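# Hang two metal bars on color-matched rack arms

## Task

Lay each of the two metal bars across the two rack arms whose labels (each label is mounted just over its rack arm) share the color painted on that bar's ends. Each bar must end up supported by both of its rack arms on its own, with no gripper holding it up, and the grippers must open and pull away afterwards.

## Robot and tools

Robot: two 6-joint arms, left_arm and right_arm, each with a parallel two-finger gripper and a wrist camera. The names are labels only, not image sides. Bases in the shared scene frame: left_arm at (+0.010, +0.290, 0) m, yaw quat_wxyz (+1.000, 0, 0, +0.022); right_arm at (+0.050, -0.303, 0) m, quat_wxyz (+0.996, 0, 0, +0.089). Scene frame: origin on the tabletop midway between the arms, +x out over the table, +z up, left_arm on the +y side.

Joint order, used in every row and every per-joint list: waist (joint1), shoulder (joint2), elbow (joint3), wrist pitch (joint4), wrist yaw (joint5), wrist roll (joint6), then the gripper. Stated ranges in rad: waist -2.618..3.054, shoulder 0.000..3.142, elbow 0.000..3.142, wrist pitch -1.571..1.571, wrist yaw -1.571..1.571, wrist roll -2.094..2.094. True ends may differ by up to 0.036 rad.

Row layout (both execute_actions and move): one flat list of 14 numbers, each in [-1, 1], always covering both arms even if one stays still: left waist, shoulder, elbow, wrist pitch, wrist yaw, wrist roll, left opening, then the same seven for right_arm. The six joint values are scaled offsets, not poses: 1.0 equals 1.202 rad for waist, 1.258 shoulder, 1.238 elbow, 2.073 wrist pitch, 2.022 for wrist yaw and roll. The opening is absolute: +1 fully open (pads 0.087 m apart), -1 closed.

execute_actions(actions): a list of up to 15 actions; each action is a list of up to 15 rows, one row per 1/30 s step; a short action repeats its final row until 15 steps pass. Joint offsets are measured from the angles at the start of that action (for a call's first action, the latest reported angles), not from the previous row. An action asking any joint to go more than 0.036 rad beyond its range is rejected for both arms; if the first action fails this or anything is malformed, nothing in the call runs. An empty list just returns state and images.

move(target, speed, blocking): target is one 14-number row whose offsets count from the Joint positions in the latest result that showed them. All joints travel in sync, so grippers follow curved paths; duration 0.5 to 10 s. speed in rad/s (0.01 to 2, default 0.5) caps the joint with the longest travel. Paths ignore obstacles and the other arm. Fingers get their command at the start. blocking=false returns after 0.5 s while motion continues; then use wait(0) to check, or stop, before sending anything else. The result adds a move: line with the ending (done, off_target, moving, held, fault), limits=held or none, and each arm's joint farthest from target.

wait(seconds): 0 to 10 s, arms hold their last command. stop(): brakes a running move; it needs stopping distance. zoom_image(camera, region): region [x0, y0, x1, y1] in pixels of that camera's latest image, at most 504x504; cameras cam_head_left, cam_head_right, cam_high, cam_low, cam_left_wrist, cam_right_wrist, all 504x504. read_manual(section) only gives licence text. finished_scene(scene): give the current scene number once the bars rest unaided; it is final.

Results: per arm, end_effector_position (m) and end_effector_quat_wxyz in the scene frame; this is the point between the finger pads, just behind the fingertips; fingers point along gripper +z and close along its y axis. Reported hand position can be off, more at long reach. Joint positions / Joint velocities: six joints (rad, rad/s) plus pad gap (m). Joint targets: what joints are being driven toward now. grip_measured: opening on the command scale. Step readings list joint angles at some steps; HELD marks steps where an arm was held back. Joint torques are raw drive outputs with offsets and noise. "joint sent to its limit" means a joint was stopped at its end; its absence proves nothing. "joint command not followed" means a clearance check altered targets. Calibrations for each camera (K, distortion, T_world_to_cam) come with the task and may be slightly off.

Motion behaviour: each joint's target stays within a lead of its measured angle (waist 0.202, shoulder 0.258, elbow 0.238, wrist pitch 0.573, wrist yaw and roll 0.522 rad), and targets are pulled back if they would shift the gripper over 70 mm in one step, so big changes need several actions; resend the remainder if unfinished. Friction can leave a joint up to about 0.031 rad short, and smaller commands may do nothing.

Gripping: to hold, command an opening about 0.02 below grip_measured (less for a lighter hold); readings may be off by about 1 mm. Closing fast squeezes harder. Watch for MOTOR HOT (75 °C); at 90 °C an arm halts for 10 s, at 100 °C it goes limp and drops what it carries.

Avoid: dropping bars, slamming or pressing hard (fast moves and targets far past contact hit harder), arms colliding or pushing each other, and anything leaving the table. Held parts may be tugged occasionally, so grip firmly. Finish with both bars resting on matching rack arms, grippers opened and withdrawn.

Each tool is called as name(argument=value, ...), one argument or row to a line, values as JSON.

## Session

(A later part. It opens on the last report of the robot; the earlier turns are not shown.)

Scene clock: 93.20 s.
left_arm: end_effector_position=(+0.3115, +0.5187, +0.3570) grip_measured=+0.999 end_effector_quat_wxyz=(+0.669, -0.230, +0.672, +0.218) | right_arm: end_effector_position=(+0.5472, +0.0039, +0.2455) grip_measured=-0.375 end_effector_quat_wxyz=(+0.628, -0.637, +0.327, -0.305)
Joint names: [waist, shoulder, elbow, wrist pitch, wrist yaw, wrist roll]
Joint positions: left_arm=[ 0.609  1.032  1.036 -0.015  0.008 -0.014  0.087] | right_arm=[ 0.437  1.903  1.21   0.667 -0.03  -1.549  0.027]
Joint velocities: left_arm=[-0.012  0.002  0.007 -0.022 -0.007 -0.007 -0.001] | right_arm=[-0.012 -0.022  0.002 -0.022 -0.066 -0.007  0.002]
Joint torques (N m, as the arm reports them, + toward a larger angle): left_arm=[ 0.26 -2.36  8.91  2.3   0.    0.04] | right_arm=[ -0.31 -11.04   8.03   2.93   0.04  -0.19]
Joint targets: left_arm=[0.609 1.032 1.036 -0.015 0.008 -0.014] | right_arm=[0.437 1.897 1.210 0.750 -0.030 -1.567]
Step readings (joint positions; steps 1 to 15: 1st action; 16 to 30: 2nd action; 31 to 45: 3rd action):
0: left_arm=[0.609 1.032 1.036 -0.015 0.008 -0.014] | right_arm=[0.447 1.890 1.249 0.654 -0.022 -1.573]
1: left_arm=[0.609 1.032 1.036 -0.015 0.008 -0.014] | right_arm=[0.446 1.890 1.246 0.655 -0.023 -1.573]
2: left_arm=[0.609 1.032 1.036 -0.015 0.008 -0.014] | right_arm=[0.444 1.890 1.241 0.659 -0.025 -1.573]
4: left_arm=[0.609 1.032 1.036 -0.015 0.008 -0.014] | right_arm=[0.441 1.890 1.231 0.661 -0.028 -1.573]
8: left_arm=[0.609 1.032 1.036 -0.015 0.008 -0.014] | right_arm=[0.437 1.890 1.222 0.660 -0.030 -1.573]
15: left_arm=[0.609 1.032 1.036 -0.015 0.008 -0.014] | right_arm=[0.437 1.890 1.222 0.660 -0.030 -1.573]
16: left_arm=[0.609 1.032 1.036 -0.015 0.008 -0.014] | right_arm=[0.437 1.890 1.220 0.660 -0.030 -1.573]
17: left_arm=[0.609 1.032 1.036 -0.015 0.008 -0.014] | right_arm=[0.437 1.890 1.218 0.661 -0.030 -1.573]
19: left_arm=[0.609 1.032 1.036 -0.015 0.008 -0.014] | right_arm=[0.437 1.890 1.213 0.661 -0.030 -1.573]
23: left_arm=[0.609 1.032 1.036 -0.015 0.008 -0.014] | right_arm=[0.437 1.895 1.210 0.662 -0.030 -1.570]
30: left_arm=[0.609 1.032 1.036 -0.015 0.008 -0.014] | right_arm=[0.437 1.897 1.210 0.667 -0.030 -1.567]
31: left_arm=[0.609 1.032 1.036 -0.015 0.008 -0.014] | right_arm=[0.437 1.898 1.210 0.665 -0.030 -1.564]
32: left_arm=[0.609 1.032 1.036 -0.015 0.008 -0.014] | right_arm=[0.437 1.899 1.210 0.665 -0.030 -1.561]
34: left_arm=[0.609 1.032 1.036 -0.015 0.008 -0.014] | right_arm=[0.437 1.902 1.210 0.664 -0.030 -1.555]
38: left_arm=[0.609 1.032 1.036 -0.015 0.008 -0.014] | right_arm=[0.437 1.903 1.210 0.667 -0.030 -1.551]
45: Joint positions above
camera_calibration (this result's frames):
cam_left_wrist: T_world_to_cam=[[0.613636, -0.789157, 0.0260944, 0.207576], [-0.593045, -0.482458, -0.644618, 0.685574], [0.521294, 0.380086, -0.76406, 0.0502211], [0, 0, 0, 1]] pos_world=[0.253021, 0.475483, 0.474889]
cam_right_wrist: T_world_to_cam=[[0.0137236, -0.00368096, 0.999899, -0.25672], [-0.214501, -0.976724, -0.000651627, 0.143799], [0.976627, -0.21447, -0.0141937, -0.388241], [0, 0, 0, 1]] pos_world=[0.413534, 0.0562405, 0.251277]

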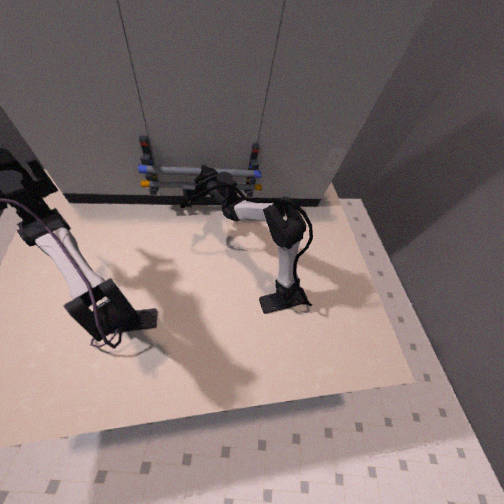

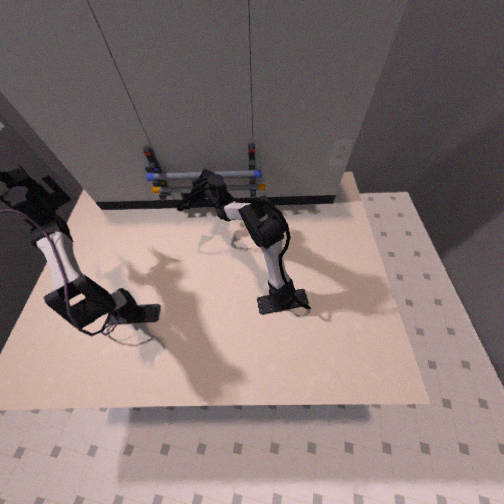

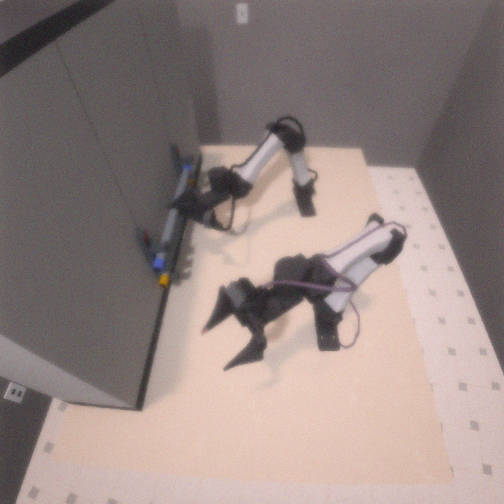

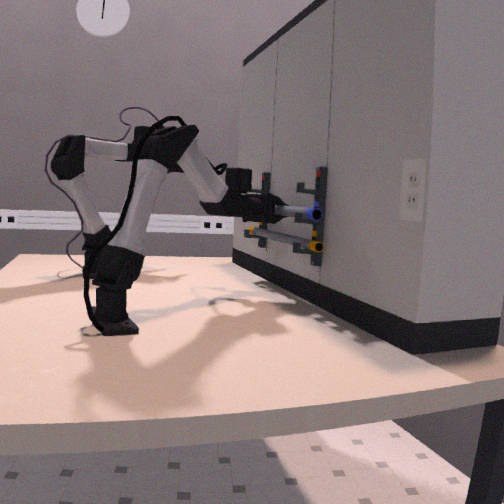

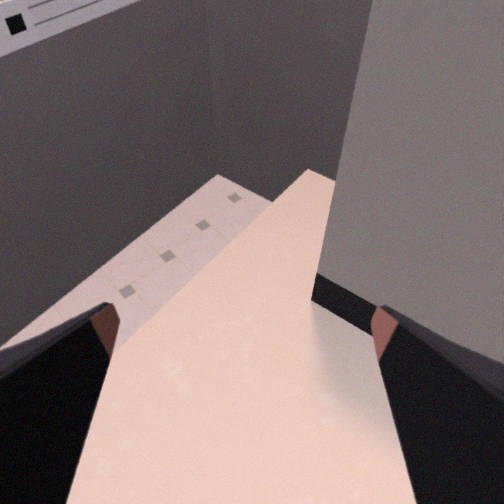

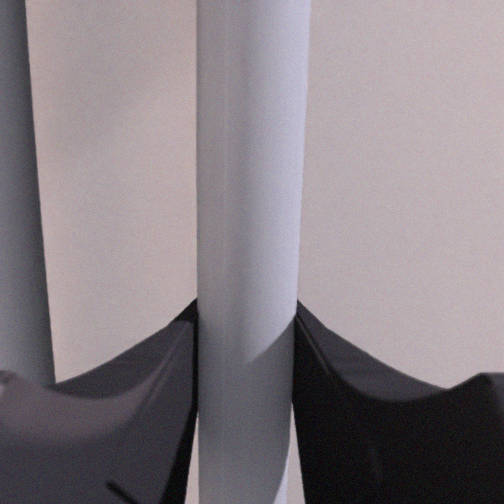

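move(
  target=[0,0,0,0,0,0,1,0,0,0,0,0,0,-0.5],
)

move(
  target=[0,0,0,0,0,0,1,0,0,0,0,0,0,0.2],
)

move(
  target=[0,0,0,0,0,0,1,0,-0.38,-0.44,0.04,0,0,0.2],
  speed=0.3,
)

Scene clock: 95.33 s.
left_arm: end_effector_position=(+0.3115, +0.5187, +0.3570) grip_measured=+0.999 end_effector_quat_wxyz=(+0.669, -0.230, +0.672, +0.218) | right_arm: end_effector_position=(+0.5472, +0.0039, +0.2438) grip_measured=-0.375 end_effector_quat_wxyz=(+0.627, -0.638, +0.329, -0.302)
Joint names: [waist, shoulder, elbow, wrist pitch, wrist yaw, wrist roll]
Joint positions: left_arm=[ 0.609  1.032  1.036 -0.015  0.008 -0.014  0.087] | right_arm=[ 0.437  1.903  1.21   0.661 -0.03  -1.545  0.027]
Joint velocities: left_arm=[ 0.007 -0.007 -0.012 -0.022  0.022 -0.007 -0.   ] | right_arm=[ 0.012 -0.002 -0.007 -0.007 -0.081  0.037 -0.002]
Joint torques (N m, as the arm reports them, + toward a larger angle): left_arm=[ 0.3  -2.33  8.89  2.3   0.    0.03] | right_arm=[ -0.32 -10.63   7.98   2.12   0.04  -0.03]
Joint targets: left_arm=[0.609 1.032 1.036 -0.015 0.008 -0.014] | right_arm=[0.437 1.903 1.210 0.667 -0.030 -1.549]
move: done; limits=none; left_arm: farthest joint: the waist, 0.000 radians from its target (0.000 radians at the start); right_arm: farthest joint: the wrist pitch, 0.006 radians from its target (0.000 radians at the start)
camera_calibration (this result's frames):
cam_left_wrist: T_world_to_cam=[[0.613636, -0.789157, 0.0260944, 0.207576], [-0.593045, -0.482458, -0.644618, 0.685574], [0.521294, 0.380086, -0.76406, 0.0502211], [0, 0, 0, 1]] pos_world=[0.253021, 0.475483, 0.474889]
cam_right_wrist: T_world_to_cam=[[0.0210003, -0.00321003, 0.999774, -0.258984], [-0.214605, -0.9767, 0.00137184, 0.143323], [0.976475, -0.214586, -0.0211998, -0.386433], [0, 0, 0, 1]] pos_world=[0.413539, 0.0562297, 0.250537]

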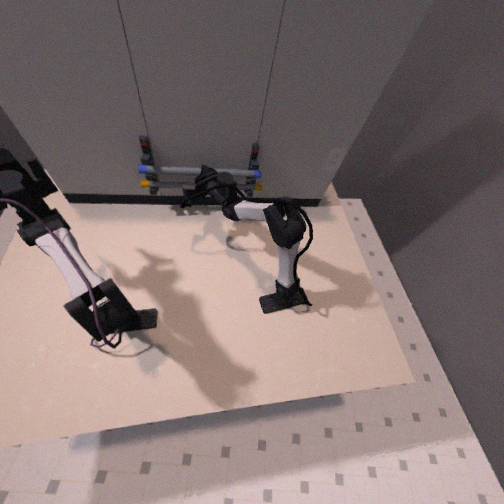

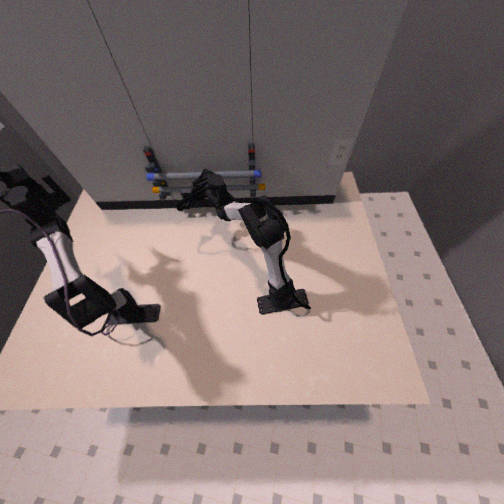

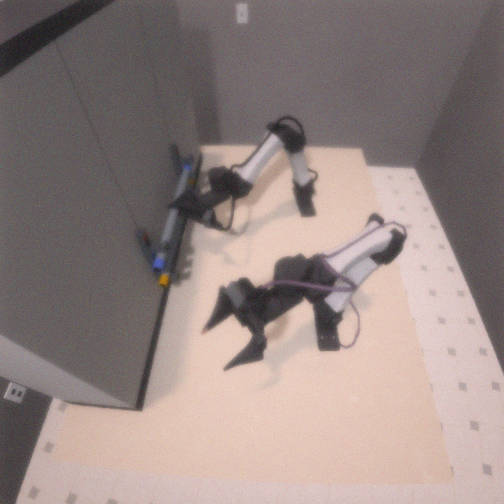

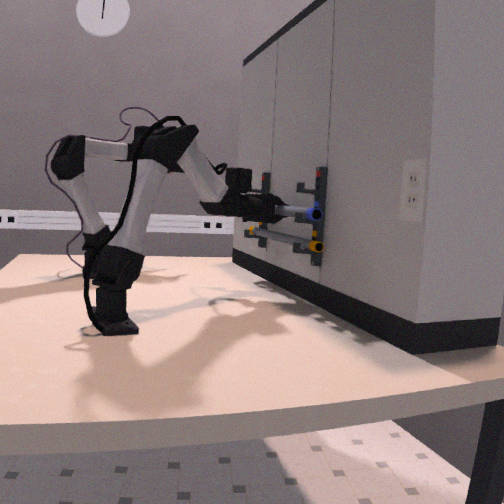

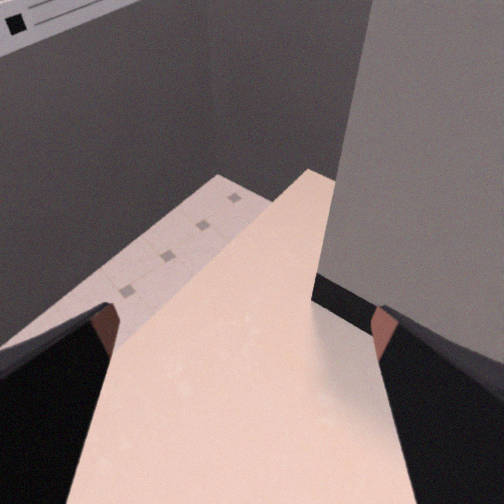

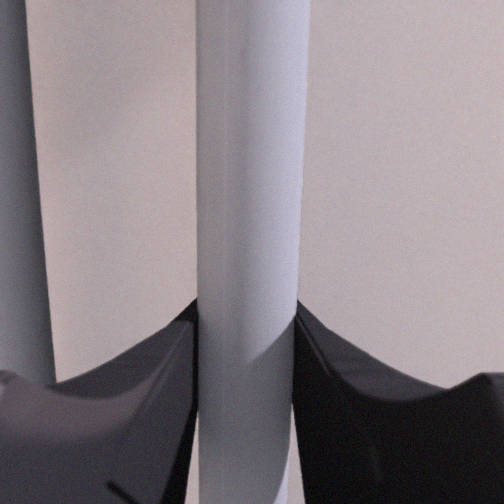

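Scene clock: 95.83 s.
left_arm: end_effector_position=(+0.3115, +0.5187, +0.3570) grip_measured=+0.999 end_effector_quat_wxyz=(+0.669, -0.230, +0.672, +0.218) | right_arm: end_effector_position=(+0.5472, +0.0039, +0.2439) grip_measured=+0.200 end_effector_quat_wxyz=(+0.627, -0.638, +0.329, -0.302)
Joint names: [waist, shoulder, elbow, wrist pitch, wrist yaw, wrist roll]
Joint positions: left_arm=[ 0.609  1.032  1.036 -0.015  0.008 -0.014  0.087] | right_arm=[ 0.437  1.903  1.21   0.661 -0.03  -1.545  0.052]
Joint velocities: left_arm=[-0.017 -0.007  0.002 -0.022 -0.022  0.037 -0.001] | right_arm=[ 0.012 -0.002  0.012 -0.066 -0.022 -0.051  0.   ]
Joint torques (N m, as the arm reports them, + toward a larger angle): left_arm=[ 0.34 -2.37  8.95  2.32  0.01  0.04] | right_arm=[ -0.35 -10.65   8.07   2.07   0.04   0.02]
Joint targets: left_arm=[0.609 1.032 1.036 -0.015 0.008 -0.014] | right_arm=[0.437 1.903 1.210 0.661 -0.030 -1.545]
move: done; limits=none; left_arm: farthest joint: the waist, 0.000 radians from its target (0.000 radians at the start); right_arm: farthest joint: the waist, 0.000 radians from its target (0.000 radians at the start)
camera_calibration (this result's frames):
cam_left_wrist: T_world_to_cam=[[0.613636, -0.789157, 0.0260944, 0.207576], [-0.593045, -0.482458, -0.644618, 0.685574], [0.521294, 0.380086, -0.76406, 0.0502211], [0, 0, 0, 1]] pos_world=[0.253021, 0.475483, 0.474889]
cam_right_wrist: T_world_to_cam=[[0.0206887, -0.00343, 0.99978, -0.25891], [-0.214606, -0.9767, 0.00109007, 0.143395], [0.976482, -0.214581, -0.0209427, -0.3865], [0, 0, 0, 1]] pos_world=[0.41354, 0.0562302, 0.250602]

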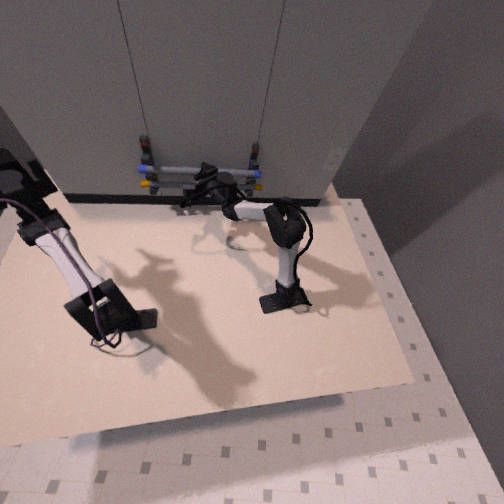

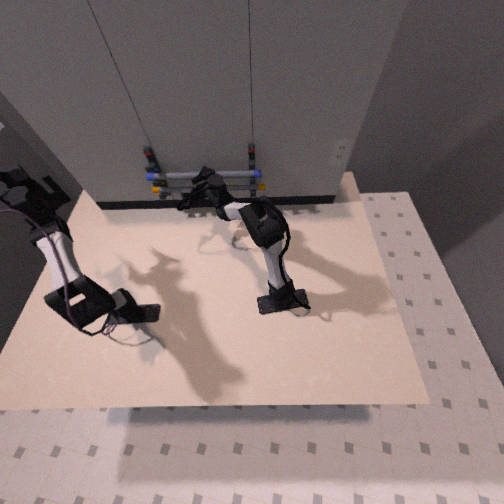

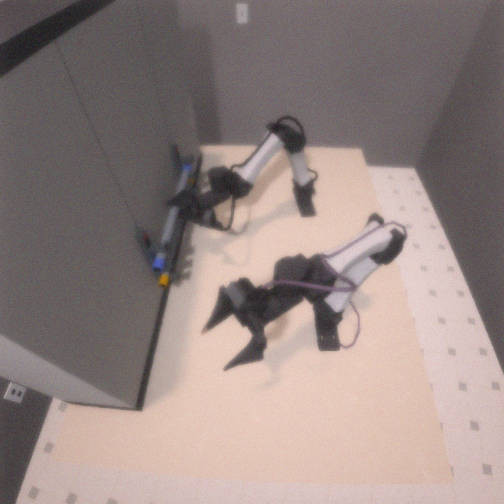

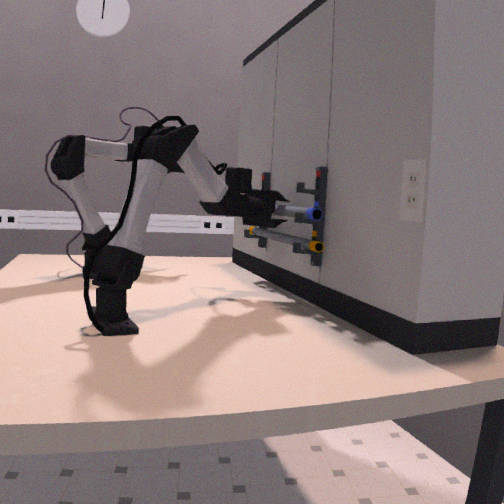

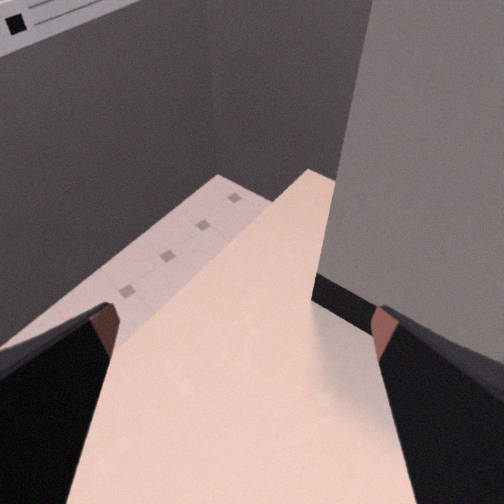

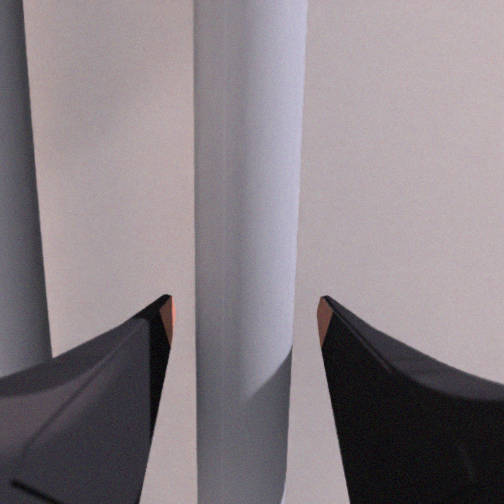

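Scene clock: 98.07 s.
left_arm: end_effector_position=(+0.3115, +0.5187, +0.3570) grip_measured=+0.999 end_effector_quat_wxyz=(+0.669, -0.230, +0.672, +0.218) | right_arm: end_effector_position=(+0.4439, -0.0690, +0.2462) grip_measured=+0.200 end_effector_quat_wxyz=(+0.631, -0.634, +0.327, -0.305)
Joint names: [waist, shoulder, elbow, wrist pitch, wrist yaw, wrist roll]
Joint positions: left_arm=[ 0.609  1.032  1.036 -0.015  0.008 -0.014  0.087] | right_arm=[ 0.437  1.444  0.691  0.736 -0.03  -1.545  0.052]
Joint velocities: left_arm=[-0.002 -0.012  0.022 -0.037  0.037 -0.022  0.   ] | right_arm=[-0.002 -0.022  0.012  0.081  0.007 -0.022  0.001]
Joint torques (N m, as the arm reports them, + toward a larger angle): left_arm=[ 0.32 -2.35  8.99  2.33  0.    0.05] | right_arm=[-0.34 -7.45  5.82  2.14  0.05  0.03]
Joint targets: left_arm=[0.609 1.032 1.036 -0.015 0.008 -0.014] | right_arm=[0.437 1.425 0.665 0.744 -0.030 -1.545]
move: off_target (right_arm); limits=none; left_arm: farthest joint: the waist, 0.000 radians from its target (0.000 radians at the start); right_arm: farthest joint: the elbow, 0.025 radians from its target (0.545 radians at the start)
camera_calibration (this result's frames):
cam_left_wrist: T_world_to_cam=[[0.613636, -0.789157, 0.0260944, 0.207576], [-0.593045, -0.482458, -0.644618, 0.685574], [0.521294, 0.380086, -0.76406, 0.0502211], [0, 0, 0, 1]] pos_world=[0.253021, 0.475483, 0.474889]
cam_right_wrist: T_world_to_cam=[[0.00916001, -0.0115696, 0.999891, -0.254769], [-0.214558, -0.976667, -0.00933527, 0.0525293], [0.976668, -0.214449, -0.0114286, -0.303639], [0, 0, 0, 1]] pos_world=[0.310159, -0.0167592, 0.251761]

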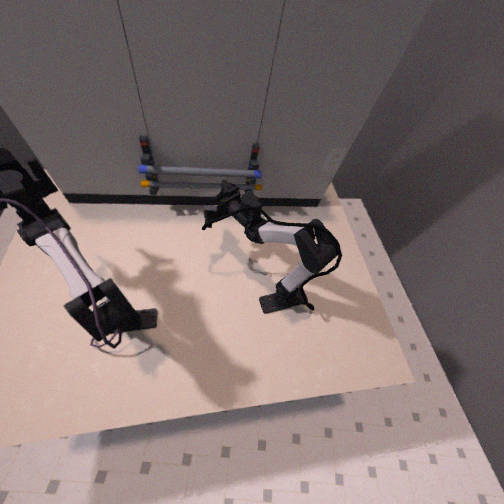

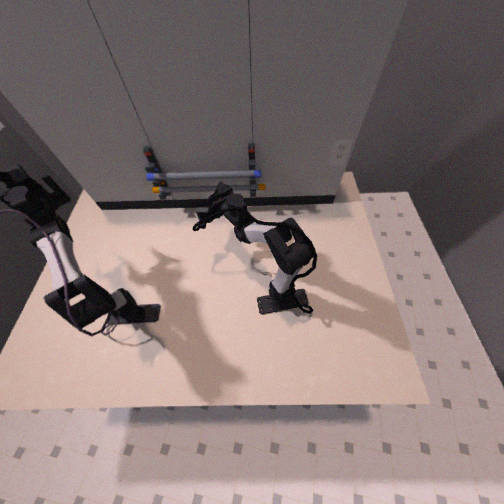

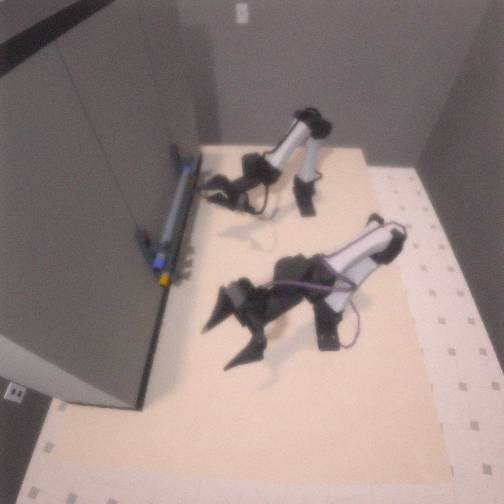

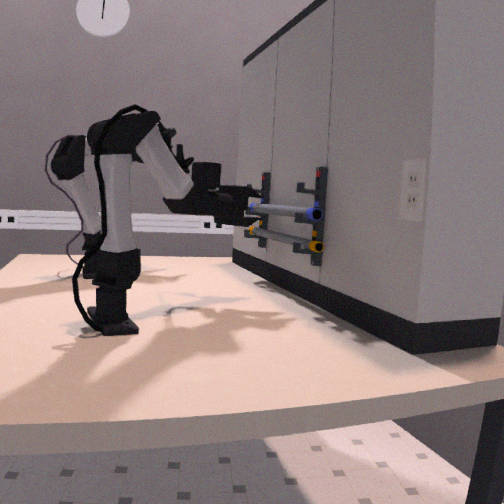

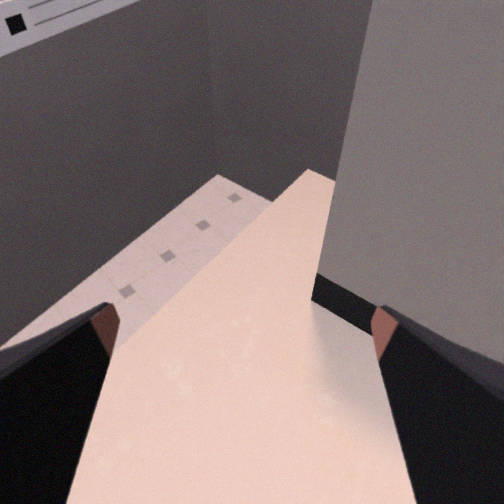

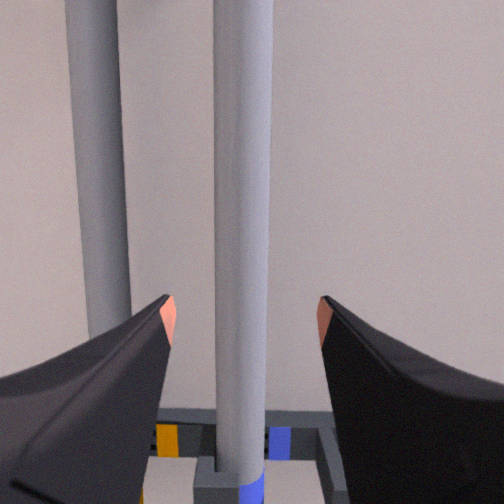

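move(
  target=[0,0,0,0,0,0,1,0,-0.3,-0.1,-0.1,0,0,0.2],
)

finished_scene(
  scene=2,
)

Scene clock: 100.60 s.
left_arm: end_effector_position=(+0.3115, +0.5187, +0.3570) grip_measured=+0.999 end_effector_quat_wxyz=(+0.669, -0.230, +0.672, +0.218) | right_arm: end_effector_position=(+0.3900, -0.1070, +0.2988) grip_measured=+0.200 end_effector_quat_wxyz=(+0.655, -0.610, +0.313, -0.317)
Joint names: [waist, shoulder, elbow, wrist pitch, wrist yaw, wrist roll]
Joint positions: left_arm=[ 0.609  1.032  1.036 -0.015  0.008 -0.014  0.087] | right_arm=[ 0.437  1.083  0.594  0.549 -0.03  -1.545  0.052]
Joint velocities: left_arm=[-0.032 -0.002 -0.027  0.007  0.007 -0.037 -0.001] | right_arm=[ 0.002 -0.017 -0.007  0.051 -0.022 -0.007  0.   ]
Joint torques (N m, as the arm reports them, + toward a larger angle): left_arm=[ 0.27 -2.36  8.95  2.32  0.    0.05] | right_arm=[-0.24 -4.42  6.13  1.89  0.07  0.04]
Joint targets: left_arm=[0.609 1.032 1.036 -0.015 0.008 -0.014] | right_arm=[0.437 1.066 0.567 0.529 -0.030 -1.545]
move: off_target (right_arm); limits=none; left_arm: farthest joint: the waist, 0.000 radians from its target (0.000 radians at the start); right_arm: farthest joint: the elbow, 0.027 radians from its target (0.123 radians at the start)
camera_calibration (this result's frames):
cam_left_wrist: T_world_to_cam=[[0.613636, -0.789157, 0.0260944, 0.207576], [-0.593045, -0.482458, -0.644618, 0.685574], [0.521294, 0.380086, -0.76406, 0.0502211], [0, 0, 0, 1]] pos_world=[0.253021, 0.475483, 0.474889]
cam_right_wrist: T_world_to_cam=[[-0.0543439, -0.056405, 0.996928, -0.2865], [-0.212139, -0.974959, -0.066726, 0.0207287], [0.975727, -0.215114, 0.0410173, -0.273978], [0, 0, 0, 1]] pos_world=[0.256156, -0.0548869, 0.298241]

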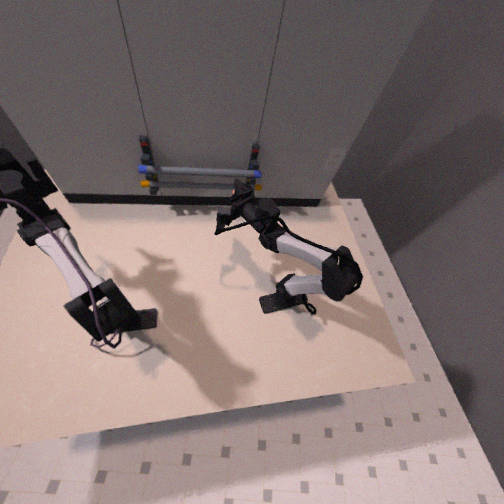

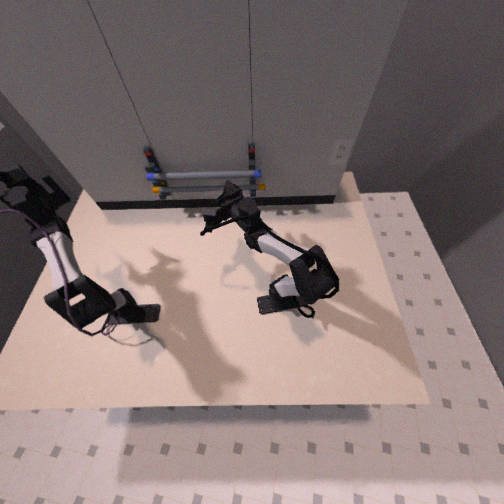

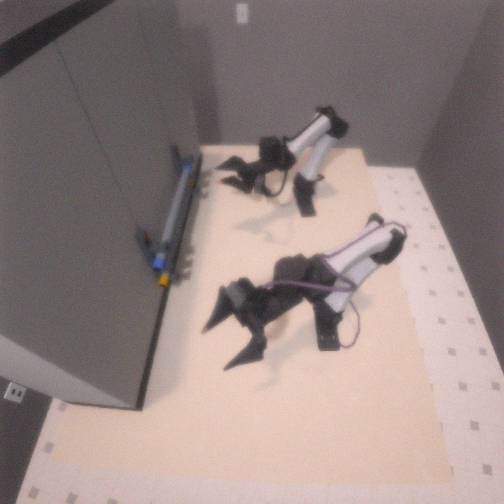

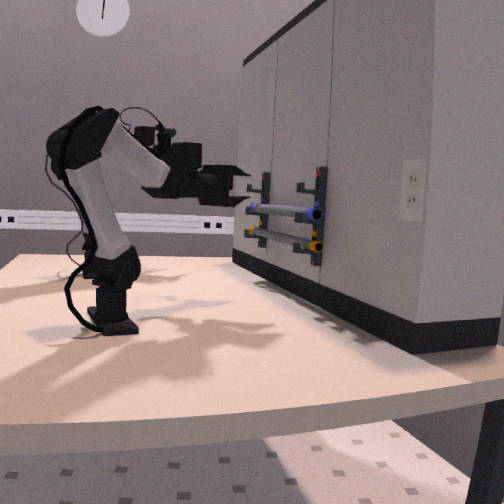

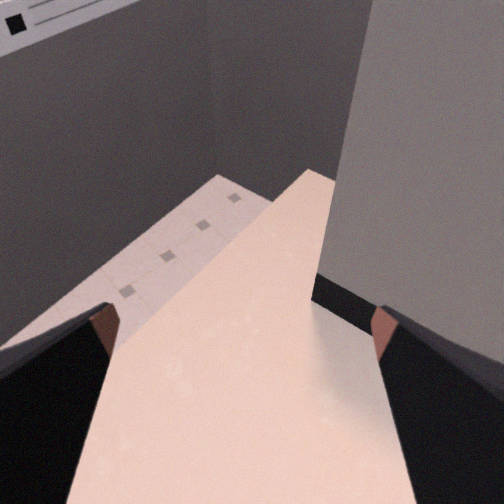

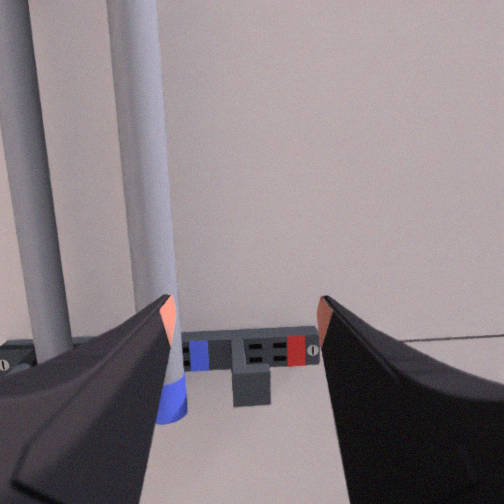

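The scene is finished: the task was done.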